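## Task

Using the forceps T1, move the vial sitting in well D1 of the vial rack R1 into well C1 of the tube carrier TC, where it must stand upright on the floor of that well. Then set TC flat within the locators of the raised nest N2, oriented so that TC's well A1 lies at the N2 corner labelled A1. At the end T1 must be back in its holder H1 with both tips in one slot, and H1 must stand flat on its base. Every other vial in R1 must still stand in its own well, and R1 must sit in its nest. Nothing may count as placed if it stays put only because the robot holds it, so release everything and move the grippers away before ending.

## Robot and tools

Robot: two six-joint arms, left_arm and right_arm, each with a two-finger parallel gripper and a wrist camera (cam_left_wrist, cam_right_wrist, both 616x616 images). Row letters, column numbers and a triangle at A1 are printed on top of R1 and TC. TC starts between the arms; N2 is on the left arm's side. Vials are picked up by their caps using the forceps T1, which live in holder H1.

Frame: one shared scene frame. Origin on the table top midway between the arms, +z up, +x out across the table, left_arm on the +y side. The names left/right do not refer to image sides. Arm bases: left_arm at (+0.017, +0.277, 0), right_arm at (+0.024, -0.332, 0), both turned very slightly about z. The gripper's fingers point along its own +z axis and open/close along its own y axis. The reported hand position is the point between the finger pads, roughly 1 cm short of the fingertips; at long reach it can be somewhat wrong.

Row format (used by execute_actions rows and by move target): a single flat list of exactly 16 numbers covering both arms, always all 16 even if one arm is idle. First 8 are left_arm: x, y, z, qw, qx, qy, qz, opening; next 8 are right_arm in the same order. x, y, z are an absolute goal position in metres in the scene frame; qw..qz is an absolute goal orientation as a unit quaternion, w first, also in the scene frame. So each row is a pose, not an offset. opening is a scale from -1 (closed) to +1 (fully open, 0.094 m). A row is refused if any target lies more than 0.6 m from that arm's last reported position along any gripper axis. To hold an orientation steady, resend the same quaternion you chose, not the drifted one from the result. To keep an arm parked, resend its whole last pose and intended opening each call.

Tools:
- execute_actions: argument actions, a list holding at most one item, plus optional pictures (true/false). Empty list: just report state. Item with rows (1 to 15 rows) and optional steps (1 to 15, default 15): each row is applied for one control step of 1/30 s, the last row repeated to fill the steps. Item with only steps (up to 300): a pause counted from the previous result, including your reply time.
- move: target is one 16-number row; speed in m/s, 0.002 to 0.5, default 0.25 (turn rate up to twice that in rad/s). Both grippers travel straight toward their poses and finish together, over 0.5 to 10 s; longer paths are cut off at 10 s. The opening is applied at the start. Paths ignore obstacles and the other arm. Grippers lag and may overshoot speed, especially with a nearly straight arm. Faster contact and targets set deeper past a surface press harder.
- wait: seconds, 0 to 10; sends nothing new.
- zoom_image: camera (cam_left_wrist or cam_right_wrist) and region [x0, y0, x1, y1] in pixels of that camera's latest image, top-left origin, at most 504x504.
- read_manual: optional section (only "licences"); returns licence text, no motion.
- finished_scene: scene (1 or 2); ends that scene irreversibly, grades it and starts the next.

Motion limits: every step, the commanded pose is clamped to within 70 mm and 16 degrees of the measured pose; inverse kinematics then favours position over orientation. After an action ends an arm only continues to its last clamped pose, so far goals need several calls; check the reported pose. Joint friction can leave the gripper up to about 31 mm off, and tiny commands may not move it. Joint ranges (rad): waist -2.618..3.054, shoulder 0..3.142, elbow 0..3.142, wrist pitch -1.571..1.571, wrist yaw -1.571..1.571, wrist roll -2.094..2.094. The simulation runs on while you compose replies.

Gripping: grip_measured reports finger opening on the same -1..1 scale (each reading may be off by about 1 mm). To hold something, command roughly 0.03 below grip_measured; smaller margins grip more gently. Pad force tops out near 50-62 N, lower on very thin parts.

Results: a state line per arm with position and quaternion; grip_measured; joint positions (last value is opening in metres); a Hand target line showing where the controller is driving each gripper. HELD marks steps where a clearance check withheld your row; "pose unreachable" names an arm whose command was altered or blocked. move adds a "move:" line with the ending (done, off_target, moving, held, fault), any limits (paced = pose clipped; held = some steps blocked, after which the arm may surge) and each gripper's distance from its target. FAULT lines report stops; MOTOR HOT warns from 75 °C, with forced stops at 90 °C and a collapse at 100 °C, so avoid holding loads longer than needed.

Avoid: dropping or knocking anything off the table, slamming or pushing hard, letting the arms collide, and leaving parts resting on the gripper. Occasional brief tugs on held parts or pushes on loose ones may occur.

Each tool is called after "Emit:" by a JSON object that holds its "api" and its "payload".

## Session

Emit:
{"api": "execute_actions", "payload": {"actions": []}}

Scene clock: 0.00 s of 12600.00 s.
left_arm: end_effector_position=(+0.2656, +0.3910, +0.3324) grip_measured=+1.000 end_effector_quat_wxyz=(+0.462, +0.176, +0.632, +0.597) | right_arm: end_effector_position=(+0.2852, -0.1116, +0.2500) grip_measured=+1.000 end_effector_quat_wxyz=(+0.581, +0.209, +0.777, +0.127)
Joint positions: left_arm=[ 0.159  0.534  0.488  0.209 -0.53   1.267  0.094] | right_arm=[ 1.22   1.265  0.961 -0.417  1.11   1.144  0.094]
Joint velocities: left_arm=[0.002 0.017 0.002 0.022 0.037 0.007 0.   ] | right_arm=[-0.007 -0.002 -0.017 -0.007 -0.022  0.037  0.   ]
Motor temperatures (°C, as the motors report them): left_arm=[20 22 20 20 20 22] | right_arm=[20 19 22 20 19 22]
Hand target (left_arm): +0.266, +0.391, +0.332; +0.462, +0.176, +0.632, +0.597
Hand target (right_arm): +0.285, -0.112, +0.250; +0.581, +0.209, +0.777, +0.127

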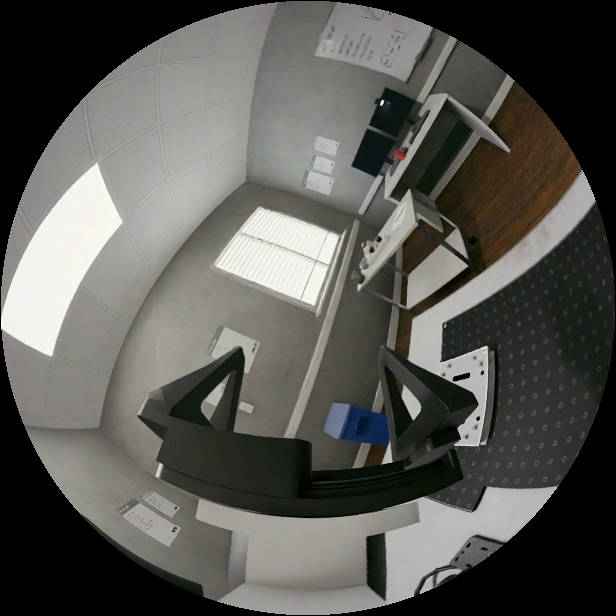

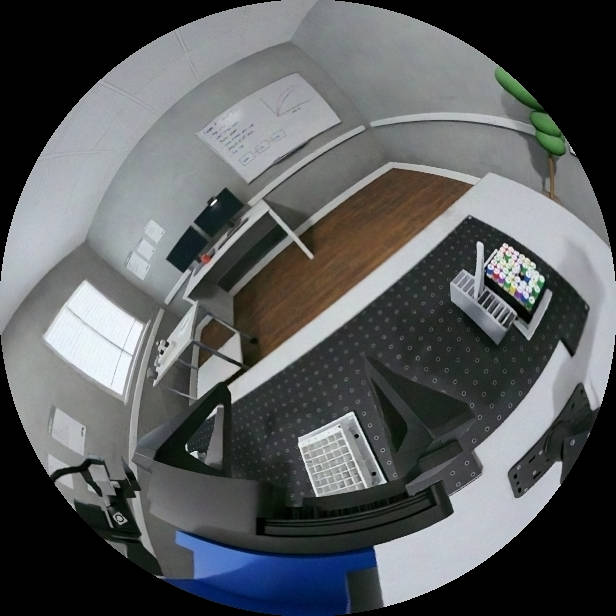

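Emit:
{"api": "move", "payload": {"target": [0.25,0.25,0.3,0,0,1,0,1,0.25,-0.25,0.3,0,0,1,0,1]}}

Scene clock: 7.17 s of 12600.00 s.
left_arm: end_effector_position=(+0.2539, +0.2495, +0.3017) grip_measured=+1.000 end_effector_quat_wxyz=(+0.234, +0.020, +0.972, -0.008) | right_arm: end_effector_position=(+0.2588, -0.2483, +0.2993) grip_measured=+1.000 end_effector_quat_wxyz=(+0.204, +0.009, +0.976, +0.072)
Joint positions: left_arm=[-0.093  1.228  1.667 -1.539 -0.041 -0.094  0.094] | right_arm=[ 0.397  1.289  1.71  -1.555  0.005  0.361  0.094]
Joint velocities: left_arm=[ 0.012  0.002  0.002 -0.022  0.007 -0.037  0.   ] | right_arm=[-0.022  0.007 -0.007 -0.007 -0.066  0.066  0.   ]
Motor temperatures (°C, as the motors report them): left_arm=[20 22 22 21 20 22] | right_arm=[20 20 23 21 19 22]
Hand target (left_arm): +0.253, +0.251, +0.301; +0.223, +0.012, +0.975, -0.011
Hand target (right_arm): +0.255, -0.251, +0.301; +0.209, +0.006, +0.975, +0.074
Off the commanded pose (left_arm): 0.004 m, 27 deg; orientation clipped at the last step of the last action.
Off the commanded pose (right_arm): 0.009 m, 25 deg; orientation clipped at the last step of the last action.
joint sent to its limit (left arm) — the command would take joint 4 (wrist pitch) past its lower limit, so that joint was sent only as far as its limit.
joint sent to its limit (right arm) — the command would take joint 4 (wrist pitch) past its lower limit, so that joint was sent only as far as its limit.
move: off_target (left_arm, right_arm); limits=paced

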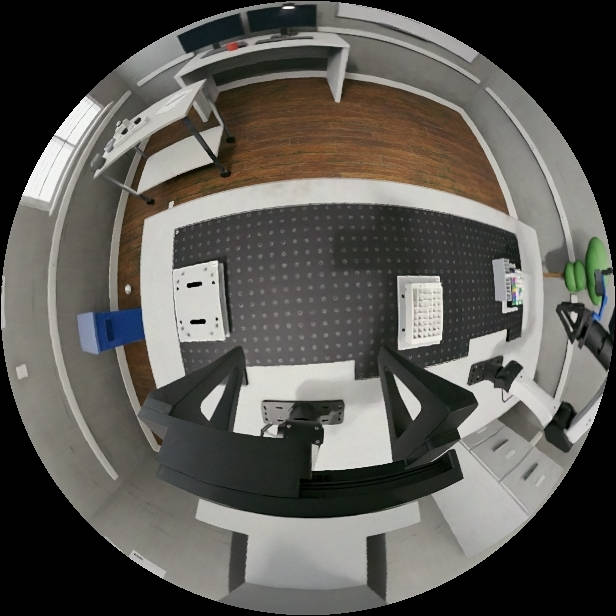

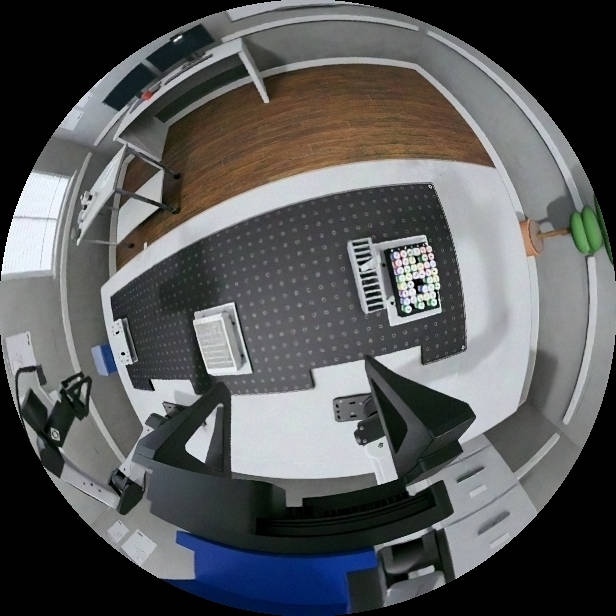

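Emit:
{"api": "move", "payload": {"target": [0.3,0.05,0.2,0,0,1,0,1,0.3,-0.42,0.22,0,0,1,0,1]}}

Emit:
{"api": "zoom_image", "payload": {"camera": "cam_right_wrist", "region": [180,150,480,450]}}

Emit:
{"api": "zoom_image", "payload": {"camera": "cam_left_wrist", "region": [180,150,480,450]}}

Scene clock: 10.97 s of 12600.00 s.
left_arm: end_effector_position=(+0.3063, +0.0544, +0.1997) grip_measured=+1.000 end_effector_quat_wxyz=(+0.044, +0.004, +0.999, -0.027) | right_arm: end_effector_position=(+0.3005, -0.4188, +0.2121) grip_measured=+1.000 end_effector_quat_wxyz=(+0.046, +0.008, +0.999, -0.011)
Joint positions: left_arm=[-0.608  1.882  1.962 -1.548 -0.011 -0.653  0.094] | right_arm=[-0.256  1.6    1.68  -1.557 -0.007 -0.293  0.094]
Joint velocities: left_arm=[-0.002  0.007 -0.002  0.007 -0.022 -0.051  0.   ] | right_arm=[-0.007 -0.012 -0.002 -0.037  0.081  0.007  0.   ]
Motor temperatures (°C, as the motors report them): left_arm=[20 23 22 21 20 22] | right_arm=[20 20 24 21 19 22]
Hand target (left_arm): +0.304, +0.051, +0.202; +0.040, +0.003, +0.999, -0.029
Hand target (right_arm): +0.304, -0.423, +0.218; +0.055, +0.003, +0.998, -0.018
Off the commanded pose (left_arm): 0.008 m, 6 deg.
Off the commanded pose (right_arm): 0.008 m, 6 deg.
joint sent to its limit (left arm) — the command would take joint 4 (wrist pitch) past its lower limit, so that joint was sent only as far as its limit.
joint sent to its limit (right arm) — the command would take joint 4 (wrist pitch) past its lower limit, so that joint was sent only as far as its limit.
move: off_target (left_arm, right_arm)

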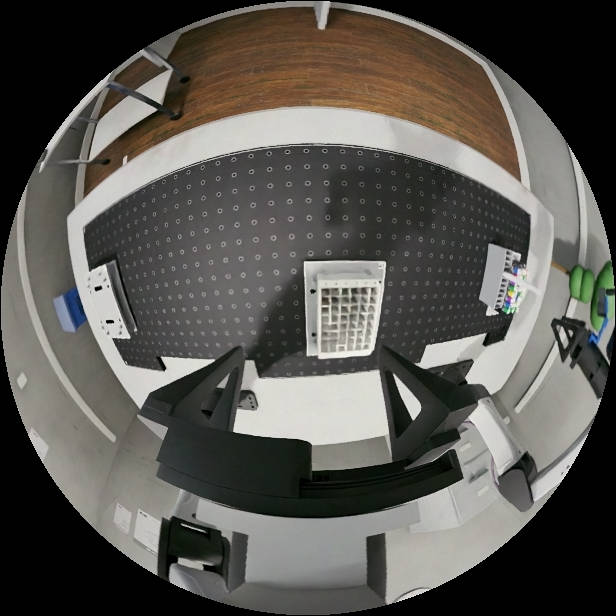

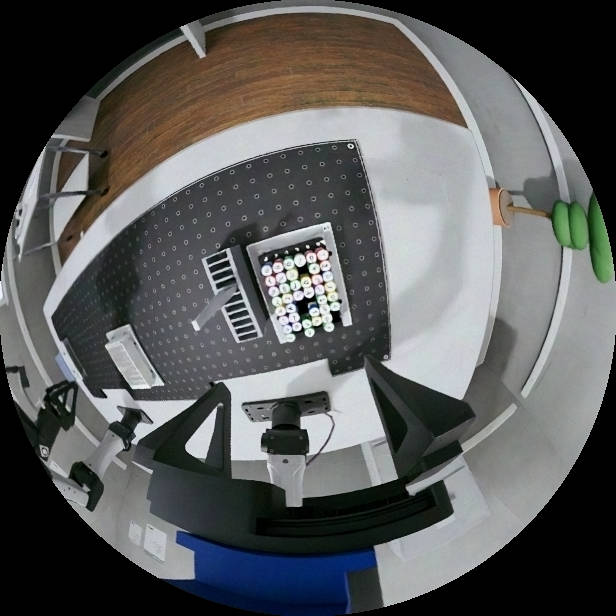

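Region (180, 150, 480, 450) of cam_right_wrist's 616x616 image, scaled by 1.680, with more detail than that image has.

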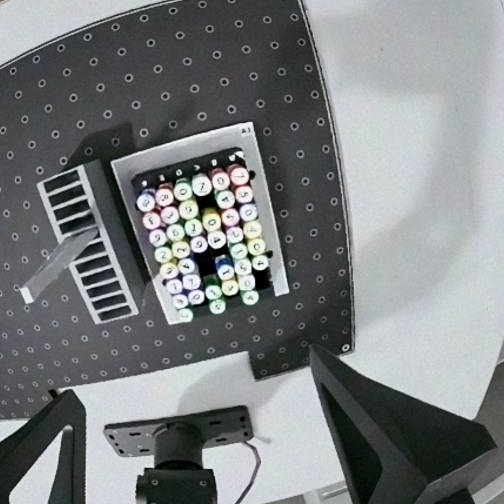

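Region (180, 150, 480, 450) of cam_left_wrist's 616x616 image, scaled by 1.680, with more detail than that image has.

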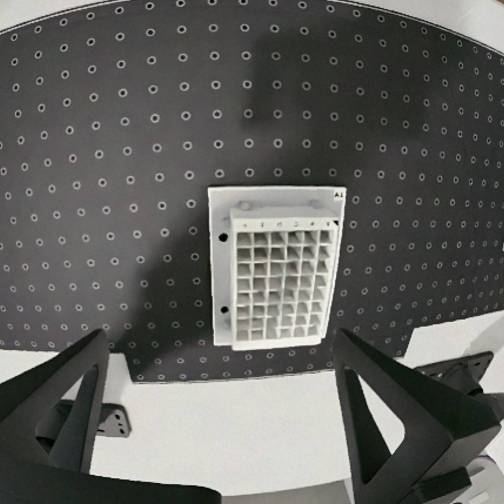

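Emit:
{"api": "move", "payload": {"target": [0.26,0.0,0.12,0,0,1,0,1,0.27,-0.36,0.2,0.05,0,0.999,0,1]}}

Emit:
{"api": "zoom_image", "payload": {"camera": "cam_right_wrist", "region": [180,150,480,450]}}

Emit:
{"api": "zoom_image", "payload": {"camera": "cam_left_wrist", "region": [180,200,480,500]}}

Scene clock: 18.27 s of 12600.00 s.
left_arm: end_effector_position=(+0.2632, +0.0006, +0.1303) grip_measured=+1.000 end_effector_quat_wxyz=(+0.008, +0.003, +1.000, -0.006) | right_arm: end_effector_position=(+0.2698, -0.3618, +0.2008) grip_measured=+1.000 end_effector_quat_wxyz=(+0.040, -0.003, +0.999, +0.001)
Joint positions: left_arm=[-0.791  1.935  1.758 -1.374 -0.004 -0.838  0.094] | right_arm=[-0.077  1.443  1.486 -1.534 -0.012 -0.135  0.094]
Joint velocities: left_arm=[-0.002 -0.007  0.017 -0.007 -0.022 -0.022  0.   ] | right_arm=[ 0.002  0.007 -0.012 -0.081 -0.022  0.037  0.   ]
Motor temperatures (°C, as the motors report them): left_arm=[20 26 24 21 20 22] | right_arm=[20 21 25 21 19 22]
Hand target (left_arm): +0.261, -0.000, +0.120; +0.001, +0.001, +1.000, -0.001
Hand target (right_arm): +0.269, -0.359, +0.200; +0.048, +0.000, +0.999, +0.001
Off the commanded pose (left_arm): 0.011 m, 1 deg.
Off the commanded pose (right_arm): 0.002 m, 1 deg.
After step 90, 3.30 s passed at rest.
move: off_target (left_arm)

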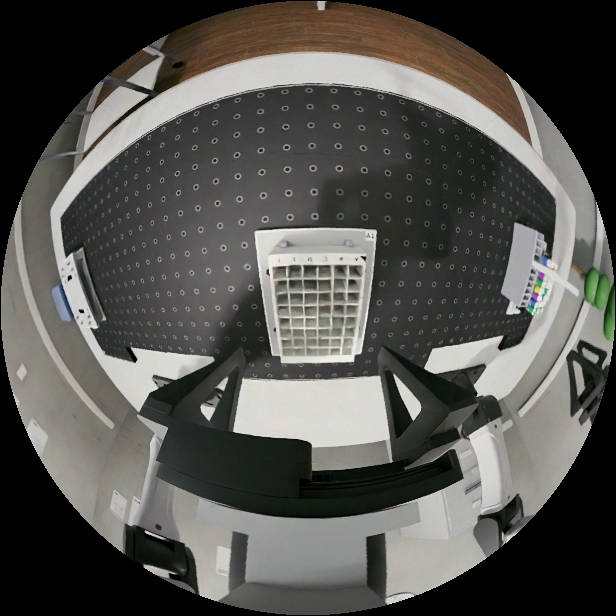

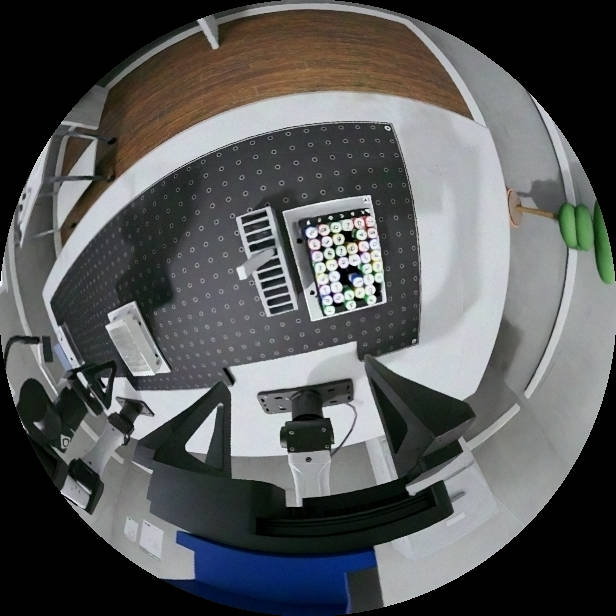

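Region (180, 150, 480, 450) of cam_right_wrist's 616x616 image, scaled by 1.680, with more detail than that image has.

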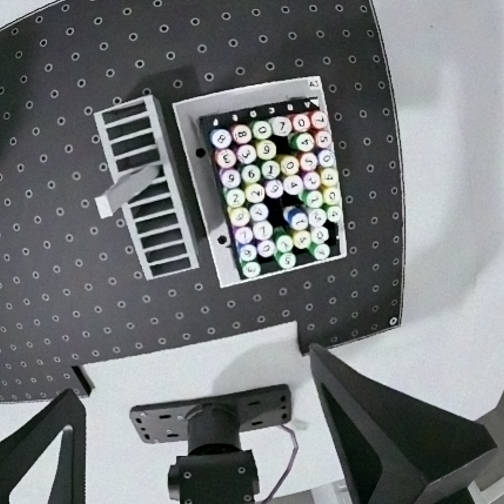

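Region (180, 200, 480, 500) of cam_left_wrist's 616x616 image, scaled by 1.680, with more detail than that image has.

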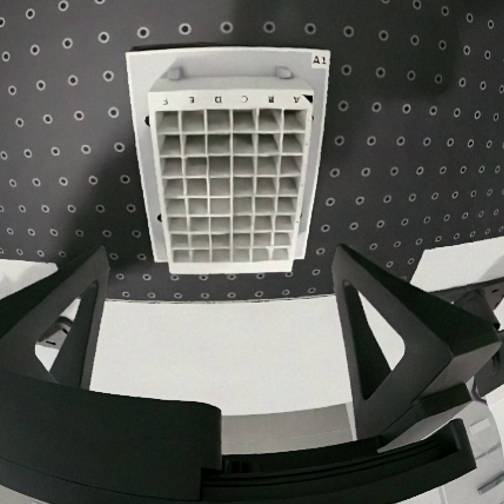

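Emit:
{"api": "move", "payload": {"target": [0.28,0.42,0.15,0,0,1,0,1,0.337,-0.338,0.2,0.03,0,0.999,0,1]}}

Emit:
{"api": "zoom_image", "payload": {"camera": "cam_right_wrist", "region": [180,150,480,450]}}

Emit:
{"api": "zoom_image", "payload": {"camera": "cam_left_wrist", "region": [130,150,480,500]}}

Scene clock: 26.67 s of 12600.00 s.
left_arm: end_effector_position=(+0.2718, +0.4163, +0.1492) grip_measured=+1.000 end_effector_quat_wxyz=(+0.001, -0.002, +1.000, +0.011) | right_arm: end_effector_position=(+0.3321, -0.3379, +0.1967) grip_measured=+1.000 end_effector_quat_wxyz=(+0.027, -0.001, +1.000, +0.004)
Joint positions: left_arm=[ 0.541  1.632  1.463 -1.39  -0.018  0.484  0.094] | right_arm=[ 0.028  1.693  1.721 -1.545 -0.01  -0.028  0.094]
Joint velocities: left_arm=[-0.007  0.022  0.007 -0.022 -0.022 -0.007  0.   ] | right_arm=[-0.017  0.007  0.007  0.037  0.022 -0.007  0.   ]
Motor temperatures (°C, as the motors report them): left_arm=[20 29 24 21 20 22] | right_arm=[20 22 25 21 19 22]
Hand target (left_arm): +0.271, +0.418, +0.149; -0.009, +0.000, +1.000, +0.006
Hand target (right_arm): +0.336, -0.337, +0.199; +0.030, +0.000, +1.000, +0.001
Off the commanded pose (left_arm): 0.009 m, 1 deg.
Off the commanded pose (right_arm): 0.006 m, 1 deg.
After step 90, 3.07 s passed at rest.
move: done

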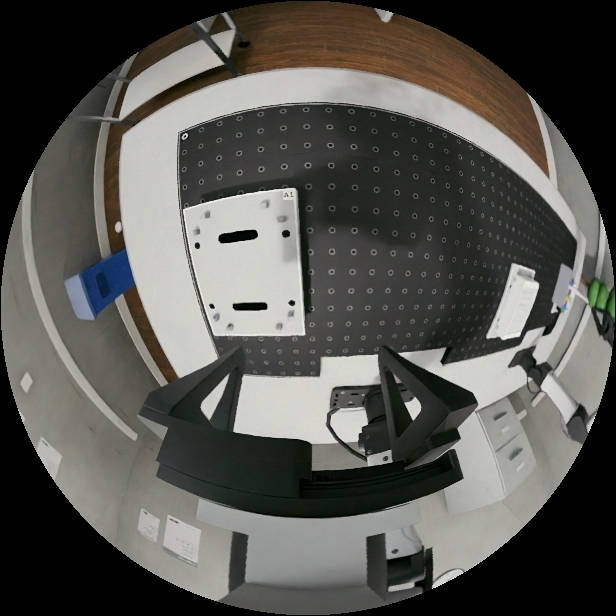

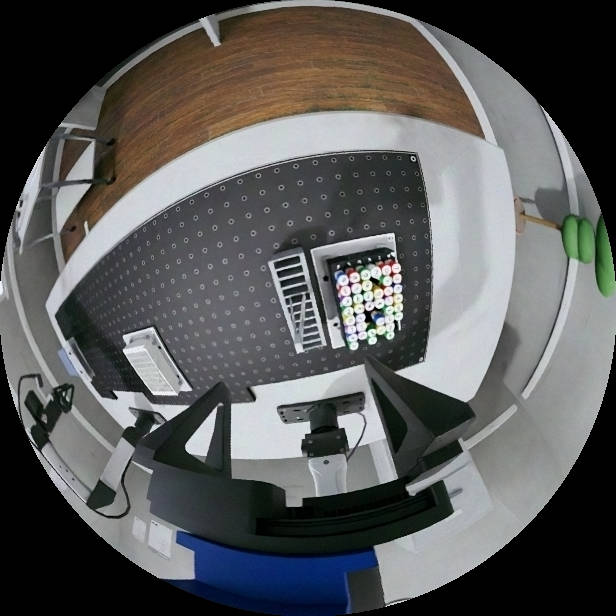

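Region (180, 150, 480, 450) of cam_right_wrist's 616x616 image, scaled by 1.680, with more detail than that image has.

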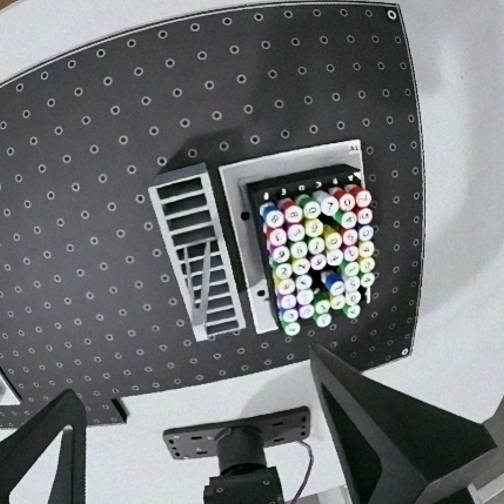

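Region (130, 150, 480, 500) of cam_left_wrist's 616x616 image, scaled by 1.440, with more detail than that image has.

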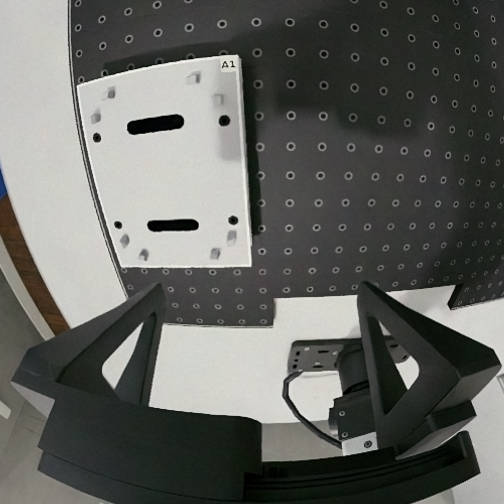

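Emit:
{"api": "move", "payload": {"target": [0.272,0.416,0.149,0,0,1,0,1,0.337,-0.338,0.16,0.0,0,1,0,0.0], "speed": 0.08}}

Emit:
{"api": "zoom_image", "payload": {"camera": "cam_right_wrist", "region": [180,200,430,450]}}

Scene clock: 29.73 s of 12600.00 s.
left_arm: end_effector_position=(+0.2725, +0.4143, +0.1492) grip_measured=+1.000 end_effector_quat_wxyz=(+0.004, +0.001, +1.000, +0.005) | right_arm: end_effector_position=(+0.3356, -0.3384, +0.1666) grip_measured=+0.001 end_effector_quat_wxyz=(+0.005, -0.001, +1.000, +0.004)
Joint positions: left_arm=[ 0.541  1.632  1.463 -1.391 -0.006  0.491  0.094] | right_arm=[ 0.028  1.724  1.636 -1.472 -0.007 -0.028  0.047]
Joint velocities: left_arm=[-0.007 -0.002 -0.002 -0.022  0.037  0.022  0.   ] | right_arm=[-0.017  0.007  0.012  0.125 -0.066 -0.007 -0.   ]
Motor temperatures (°C, as the motors report them): left_arm=[20 29 24 21 20 22] | right_arm=[20 22 25 21 19 22]
Hand target (left_arm): +0.272, +0.416, +0.149; -0.000, +0.000, +1.000, +0.000
Hand target (right_arm): +0.337, -0.338, +0.160; -0.000, +0.000, +1.000, -0.000
Off the commanded pose (left_arm): 0.002 m, 1 deg.
Off the commanded pose (right_arm): 0.007 m, 1 deg.
move: done

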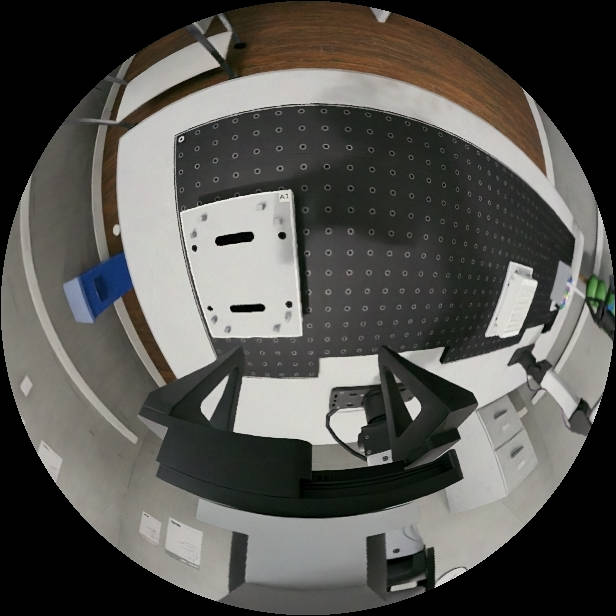

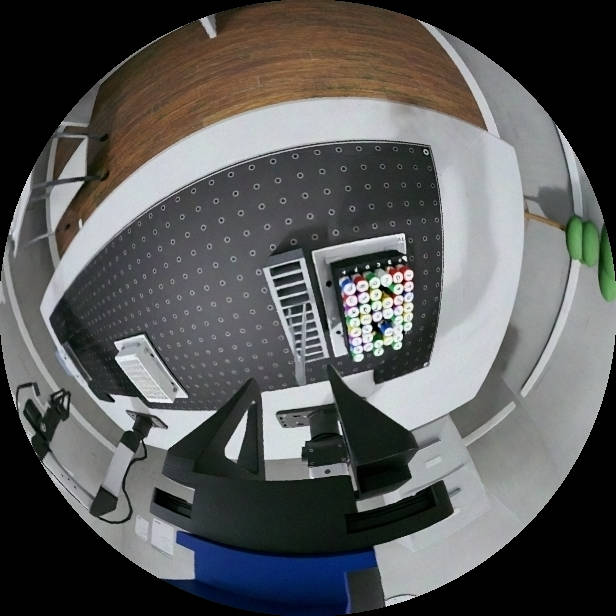

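Region (180, 200, 430, 450) of cam_right_wrist's 616x616 image, scaled by 2.016, with more detail than that image has.

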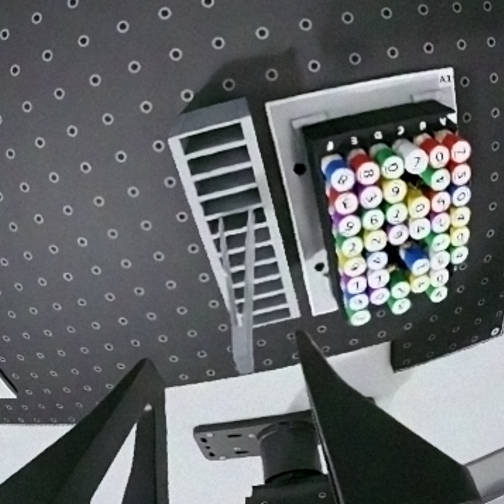

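Emit:
{"api": "move", "payload": {"target": [0.272,0.416,0.149,0,0,1,0,1,0.337,-0.343,0.11,0.0,0,1,0,0.0], "speed": 0.05}}

Emit:
{"api": "zoom_image", "payload": {"camera": "cam_right_wrist", "region": [180,250,430,500]}}

Scene clock: 33.13 s of 12600.00 s.
left_arm: end_effector_position=(+0.2726, +0.4141, +0.1492) grip_measured=+1.000 end_effector_quat_wxyz=(+0.004, +0.001, +1.000, +0.005) | right_arm: end_effector_position=(+0.3376, -0.3384, +0.1161) grip_measured=+0.001 end_effector_quat_wxyz=(+0.004, -0.001, +1.000, +0.004)
Joint positions: left_arm=[ 0.541  1.632  1.463 -1.391 -0.005  0.491  0.094] | right_arm=[ 0.028  1.724  1.435 -1.274 -0.007 -0.028  0.047]
Joint velocities: left_arm=[-0.007 -0.007 -0.007 -0.022 -0.022 -0.051  0.   ] | right_arm=[ 0.012 -0.017  0.002  0.007 -0.095 -0.037  0.001]
Motor temperatures (°C, as the motors report them): left_arm=[20 29 25 21 20 22] | right_arm=[20 22 25 21 19 22]
Hand target (left_arm): +0.272, +0.416, +0.149; +0.000, -0.000, +1.000, -0.000
Hand target (right_arm): +0.337, -0.343, +0.110; -0.000, +0.000, +1.000, +0.000
Off the commanded pose (left_arm): 0.002 m, 1 deg.
Off the commanded pose (right_arm): 0.008 m, 1 deg.
move: done

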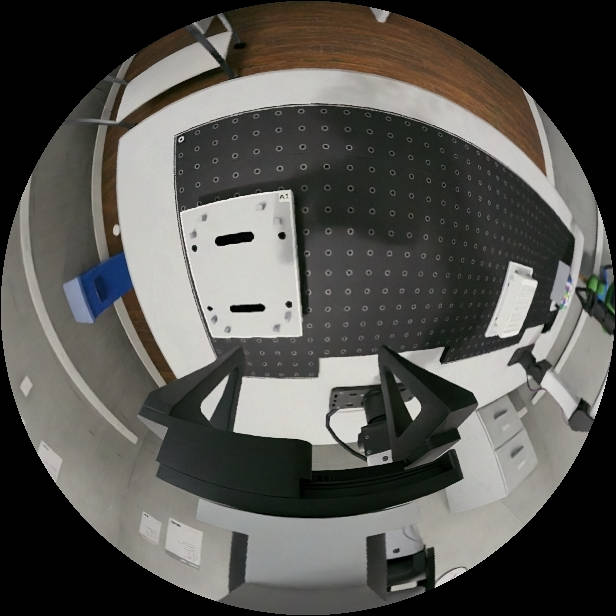

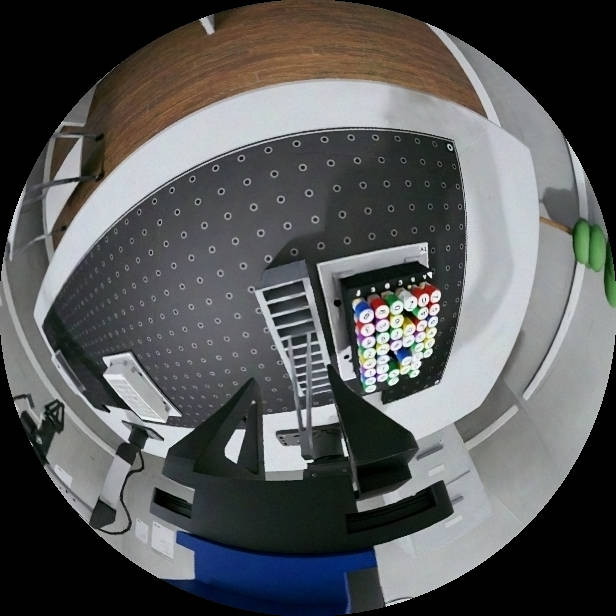

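Region (180, 250, 430, 500) of cam_right_wrist's 616x616 image, scaled by 2.016, with more detail than that image has.

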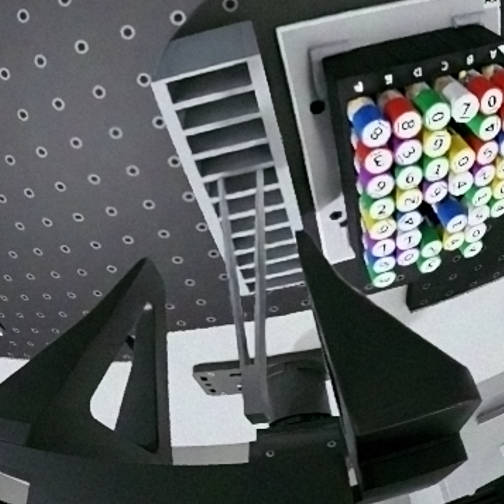

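Emit:
{"api": "move", "payload": {"target": [0.33,-0.1,0.14,0.5,0.5,0.5,-0.5,1,0.337,-0.343,0.11,0.0,0,1,0,0.0]}}

Emit:
{"api": "zoom_image", "payload": {"camera": "cam_left_wrist", "region": [200,150,420,370]}}

Scene clock: 41.17 s of 12600.00 s.
left_arm: end_effector_position=(+0.3393, -0.0926, +0.1455) grip_measured=+1.000 end_effector_quat_wxyz=(+0.511, +0.490, +0.502, -0.496) | right_arm: end_effector_position=(+0.3379, -0.3384, +0.1161) grip_measured=+0.001 end_effector_quat_wxyz=(+0.004, -0.001, +1.000, +0.004)
Joint positions: left_arm=[-0.504  2.086  0.915  1.199  0.986 -0.021  0.094] | right_arm=[ 0.028  1.724  1.435 -1.273 -0.007 -0.028  0.047]
Joint velocities: left_arm=[-0.007 -0.007 -0.002  0.037  0.007 -0.066  0.   ] | right_arm=[-0.002  0.002 -0.002  0.007 -0.007 -0.022  0.   ]
Motor temperatures (°C, as the motors report them): left_arm=[20 29 25 22 20 22] | right_arm=[20 23 26 21 19 22]
Hand target (left_arm): +0.339, -0.098, +0.143; +0.509, +0.493, +0.497, -0.501
Hand target (right_arm): +0.337, -0.343, +0.110; -0.000, +0.000, +1.000, -0.000
Off the commanded pose (left_arm): 0.013 m, 2 deg.
Off the commanded pose (right_arm): 0.008 m, 1 deg.
After step 90, 0.10 s passed at rest.
move: off_target (left_arm)

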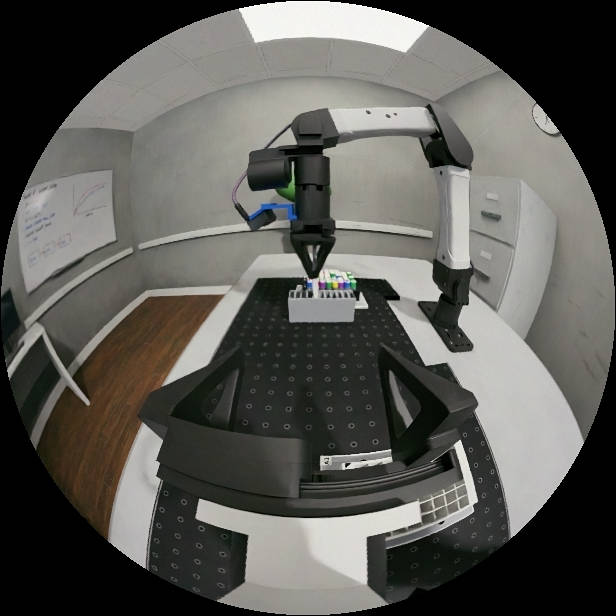

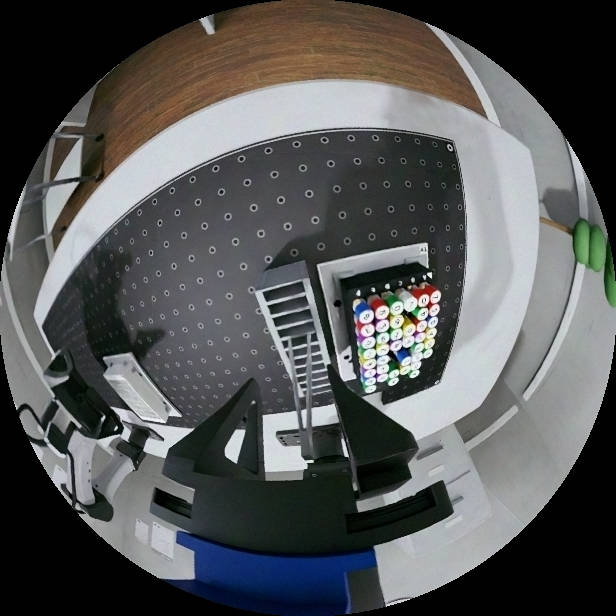

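Region (200, 150, 420, 370) of cam_left_wrist's 616x616 image, scaled by 2.291, with more detail than that image has.

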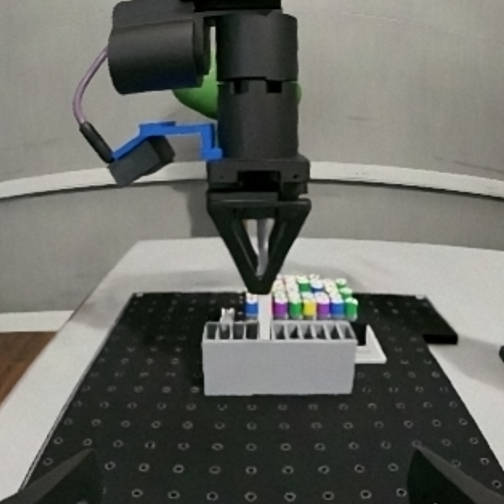

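Emit:
{"api": "move", "payload": {"target": [0.339,-0.093,0.145,0.5,0.5,0.5,-0.5,1,0.335,-0.348,0.102,0.0,0,1,0,-0.5], "speed": 0.03}}

Emit:
{"api": "zoom_image", "payload": {"camera": "cam_right_wrist", "region": [180,250,430,500]}}

Scene clock: 46.70 s of 12600.00 s.
left_arm: end_effector_position=(+0.3349, -0.0927, +0.1419) grip_measured=+1.000 end_effector_quat_wxyz=(+0.501, +0.498, +0.500, -0.501) | right_arm: end_effector_position=(+0.3362, -0.3443, +0.1075) grip_measured=-0.499 end_effector_quat_wxyz=(+0.002, +0.002, +1.000, +0.003)
Joint positions: left_arm=[-0.504  2.086  0.915  1.178  1.012 -0.009  0.094] | right_arm=[ 0.009  1.724  1.401 -1.243 -0.007 -0.04   0.024]
Joint velocities: left_arm=[-0.017  0.002 -0.002 -0.051 -0.037  0.007  0.   ] | right_arm=[ 0.002  0.002 -0.017 -0.007 -0.007 -0.007  0.001]
Motor temperatures (°C, as the motors report them): left_arm=[20 31 25 23 20 22] | right_arm=[20 24 26 21 19 22]
Hand target (left_arm): +0.339, -0.093, +0.145; +0.500, +0.500, +0.500, -0.500
Hand target (right_arm): +0.335, -0.348, +0.102; +0.000, +0.000, +1.000, -0.000
Off the commanded pose (left_arm): 0.005 m, 0 deg.
Off the commanded pose (right_arm): 0.007 m, 1 deg.
After step 90, 1.70 s passed at rest.
move: done

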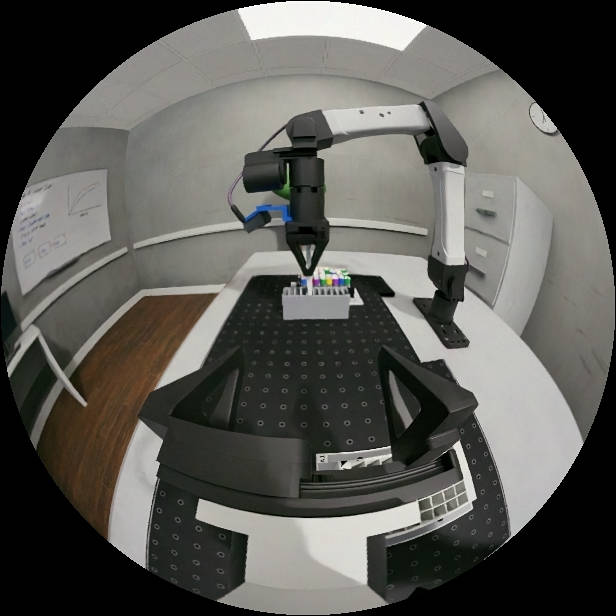

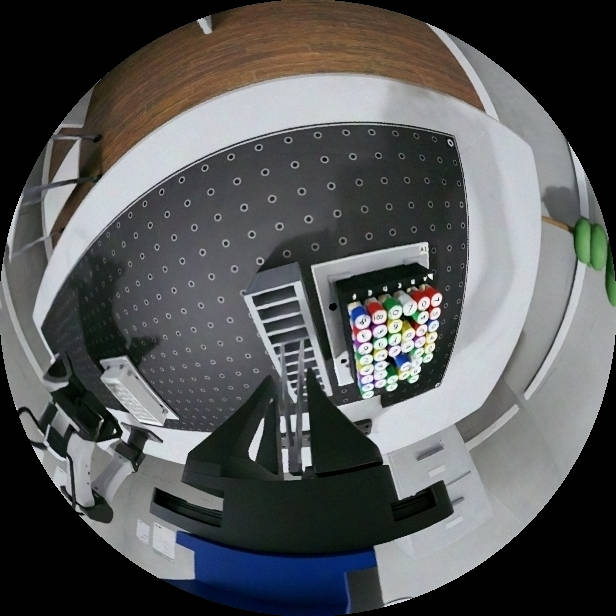

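Region (180, 250, 430, 500) of cam_right_wrist's 616x616 image, scaled by 2.016, with more detail than that image has.

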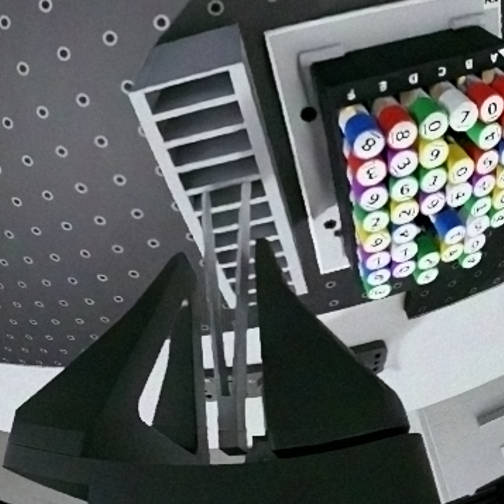

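Emit:
{"api": "move", "payload": {"target": [0.339,-0.093,0.145,0.5,0.5,0.5,-0.5,1,0.335,-0.348,0.102,0.0,0,1,0,-0.72], "speed": 0.03}}

Emit:
{"api": "zoom_image", "payload": {"camera": "cam_right_wrist", "region": [220,300,380,460]}}

Scene clock: 48.87 s of 12600.00 s.
left_arm: end_effector_position=(+0.3347, -0.0927, +0.1414) grip_measured=+1.000 end_effector_quat_wxyz=(+0.500, +0.498, +0.501, -0.501) | right_arm: end_effector_position=(+0.3368, -0.3443, +0.1075) grip_measured=-0.719 end_effector_quat_wxyz=(+0.004, +0.001, +1.000, +0.003)
Joint positions: left_arm=[-0.504  2.086  0.915  1.175  1.013 -0.007  0.094] | right_arm=[ 0.009  1.724  1.401 -1.24  -0.007 -0.041  0.013]
Joint velocities: left_arm=[-0.012 -0.007 -0.012 -0.022  0.037 -0.022  0.   ] | right_arm=[-0.012 -0.012 -0.002 -0.095 -0.066 -0.022  0.   ]
Motor temperatures (°C, as the motors report them): left_arm=[20 32 25 23 20 22] | right_arm=[20 24 26 21 19 22]
Hand target (left_arm): +0.339, -0.093, +0.145; +0.500, +0.500, +0.500, -0.500
Hand target (right_arm): +0.335, -0.348, +0.102; -0.000, -0.000, +1.000, -0.000
Off the commanded pose (left_arm): 0.006 m, 0 deg.
Off the commanded pose (right_arm): 0.007 m, 1 deg.
move: done

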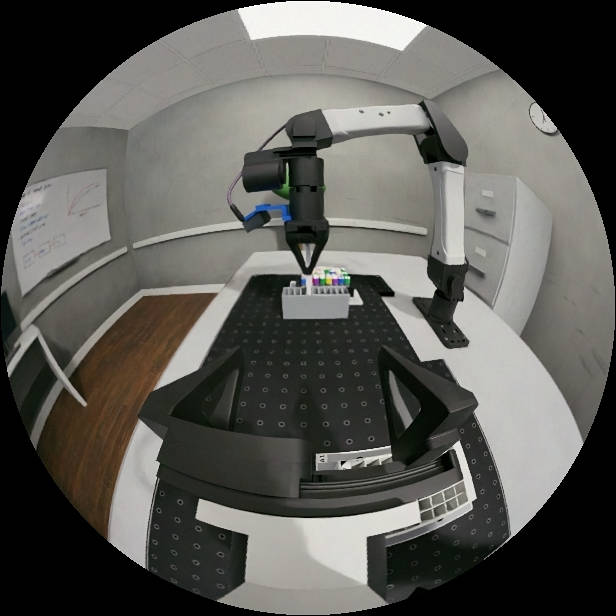

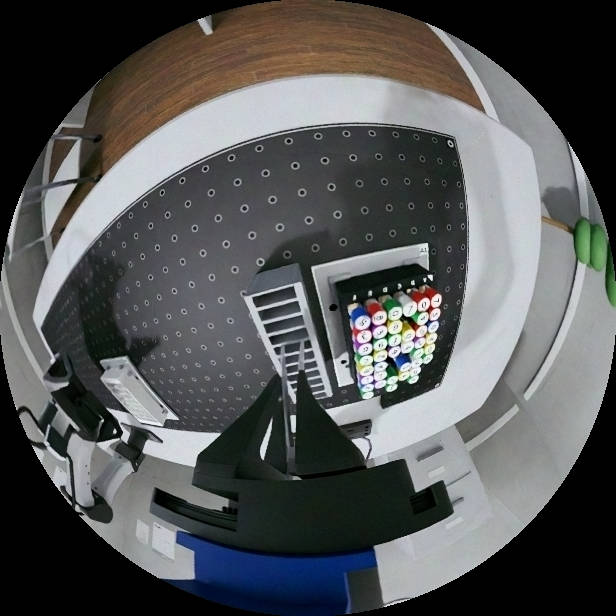

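Region (220, 300, 380, 460) of cam_right_wrist's 616x616 image, scaled by 3.150, with more detail than that image has.

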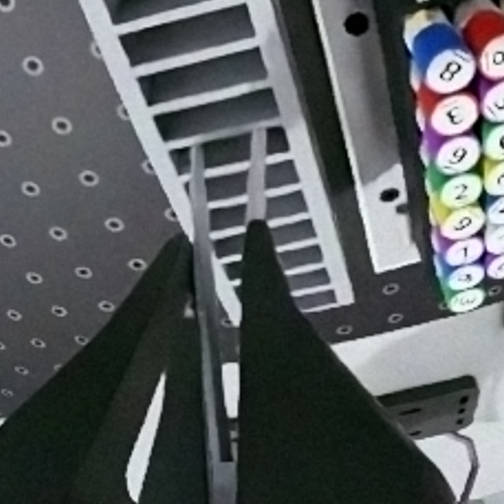

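Emit:
{"api": "move", "payload": {"target": [0.339,-0.093,0.145,0.5,0.5,0.5,-0.5,1,0.335,-0.348,0.102,0.0,0,1,0,-0.77], "speed": 0.03}}

Emit:
{"api": "move", "payload": {"target": [0.339,-0.093,0.145,0.5,0.5,0.5,-0.5,1,0.337,-0.345,0.19,0.0,0,1,0,-0.77], "speed": 0.05}}

Emit:
{"api": "zoom_image", "payload": {"camera": "cam_right_wrist", "region": [220,250,420,450]}}

Emit:
{"api": "zoom_image", "payload": {"camera": "cam_left_wrist", "region": [230,170,390,330]}}

Scene clock: 51.90 s of 12600.00 s.
left_arm: end_effector_position=(+0.3347, -0.0927, +0.1414) grip_measured=+1.000 end_effector_quat_wxyz=(+0.500, +0.498, +0.501, -0.501) | right_arm: end_effector_position=(+0.3368, -0.3443, +0.1075) grip_measured=-0.768 end_effector_quat_wxyz=(+0.004, +0.001, +1.000, +0.003)
Joint positions: left_arm=[-0.504  2.086  0.915  1.175  1.013 -0.007  0.094] | right_arm=[ 0.009  1.724  1.401 -1.24  -0.007 -0.041  0.011]
Joint velocities: left_arm=[-0.002  0.002 -0.007 -0.007 -0.022  0.007  0.   ] | right_arm=[-0.007 -0.007  0.022 -0.007  0.037  0.037 -0.   ]
Motor temperatures (°C, as the motors report them): left_arm=[20 33 26 24 20 22] | right_arm=[20 24 26 21 19 22]
Hand target (left_arm): +0.339, -0.093, +0.145; +0.500, +0.500, +0.500, -0.500
Hand target (right_arm): +0.335, -0.348, +0.102; -0.000, +0.000, +1.000, -0.000
Off the commanded pose (left_arm): 0.006 m, 0 deg.
Off the commanded pose (right_arm): 0.007 m, 1 deg.
move: done

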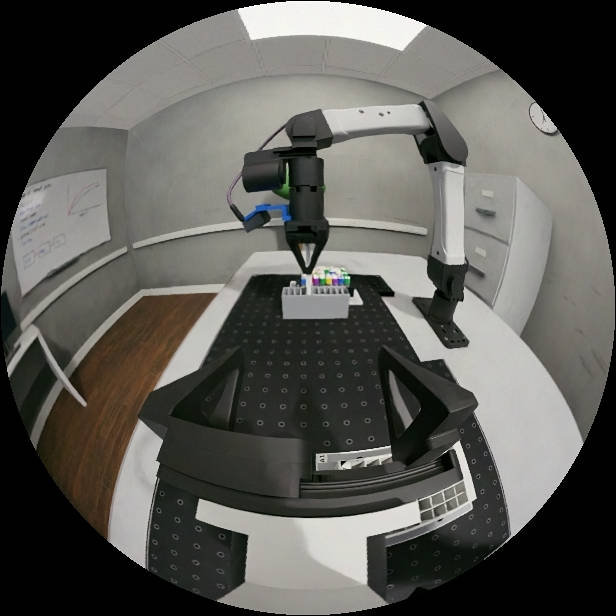

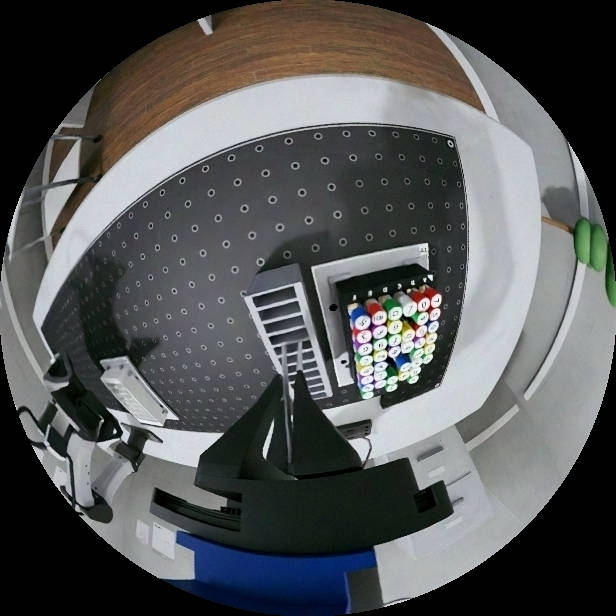

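Scene clock: 53.93 s of 12600.00 s.
left_arm: end_effector_position=(+0.3346, -0.0927, +0.1414) grip_measured=+1.000 end_effector_quat_wxyz=(+0.500, +0.498, +0.501, -0.501) | right_arm: end_effector_position=(+0.3338, -0.3442, +0.1852) grip_measured=-0.768 end_effector_quat_wxyz=(+0.004, +0.001, +1.000, +0.003)
Joint positions: left_arm=[-0.504  2.086  0.915  1.175  1.014 -0.007  0.094] | right_arm=[ 0.009  1.734  1.722 -1.55  -0.007 -0.041  0.011]
Joint velocities: left_arm=[-0.012 -0.012  0.012 -0.022  0.022 -0.007  0.   ] | right_arm=[ 0.007  0.007 -0.007 -0.051  0.007 -0.037 -0.   ]
Motor temperatures (°C, as the motors report them): left_arm=[20 34 26 24 20 22] | right_arm=[20 24 26 21 19 22]
Hand target (left_arm): +0.339, -0.093, +0.145; +0.500, +0.500, +0.500, -0.500
Hand target (right_arm): +0.337, -0.345, +0.190; +0.010, -0.000, +1.000, -0.000
Off the commanded pose (left_arm): 0.006 m, 0 deg.
Off the commanded pose (right_arm): 0.006 m, 1 deg.
joint sent to its limit (right arm) — the command would take joint 4 (wrist pitch) past its lower limit, so that joint was sent only as far as its limit.
move: done

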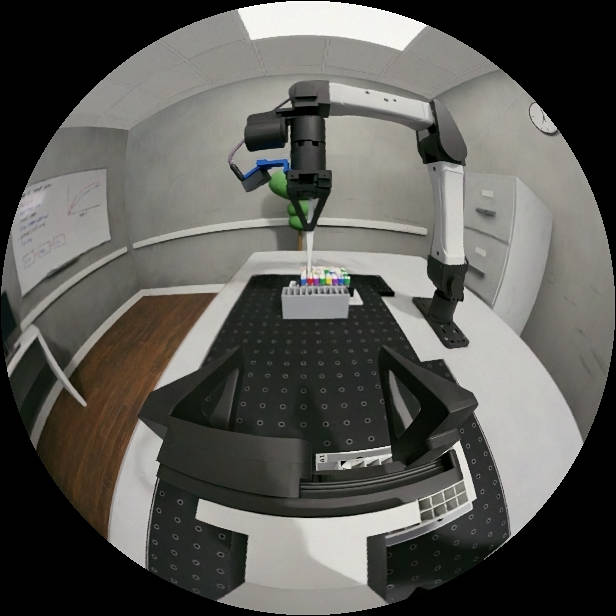

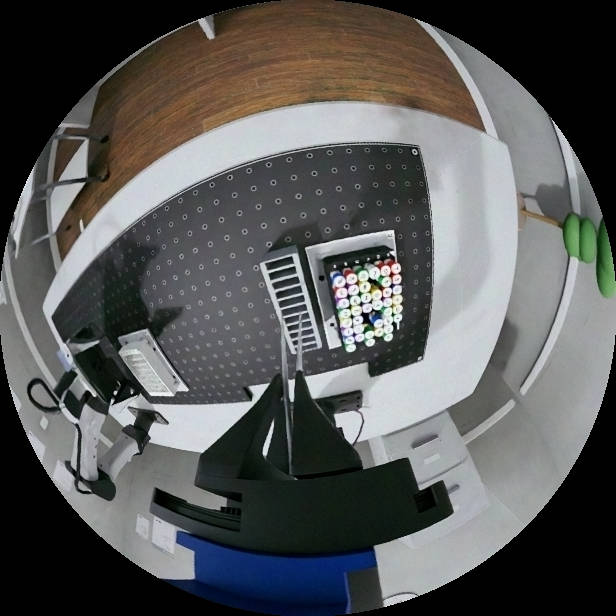

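Region (220, 250, 420, 450) of cam_right_wrist's 616x616 image, scaled by 2.520, with more detail than that image has.

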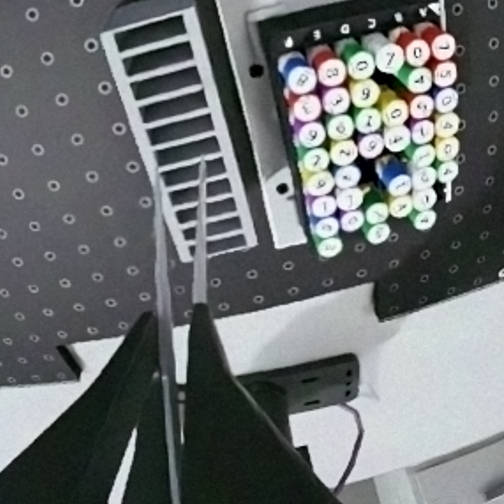

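Region (230, 170, 390, 330) of cam_left_wrist's 616x616 image, scaled by 3.150, with more detail than that image has.

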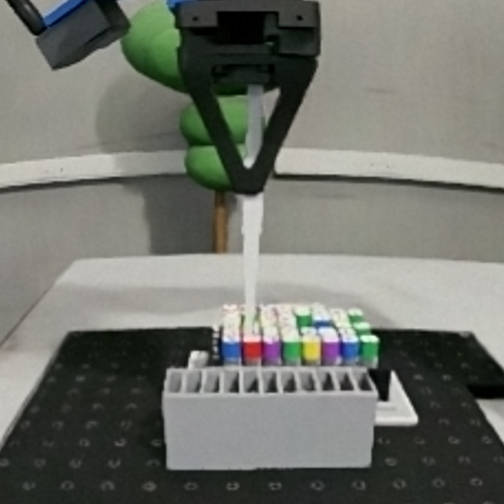

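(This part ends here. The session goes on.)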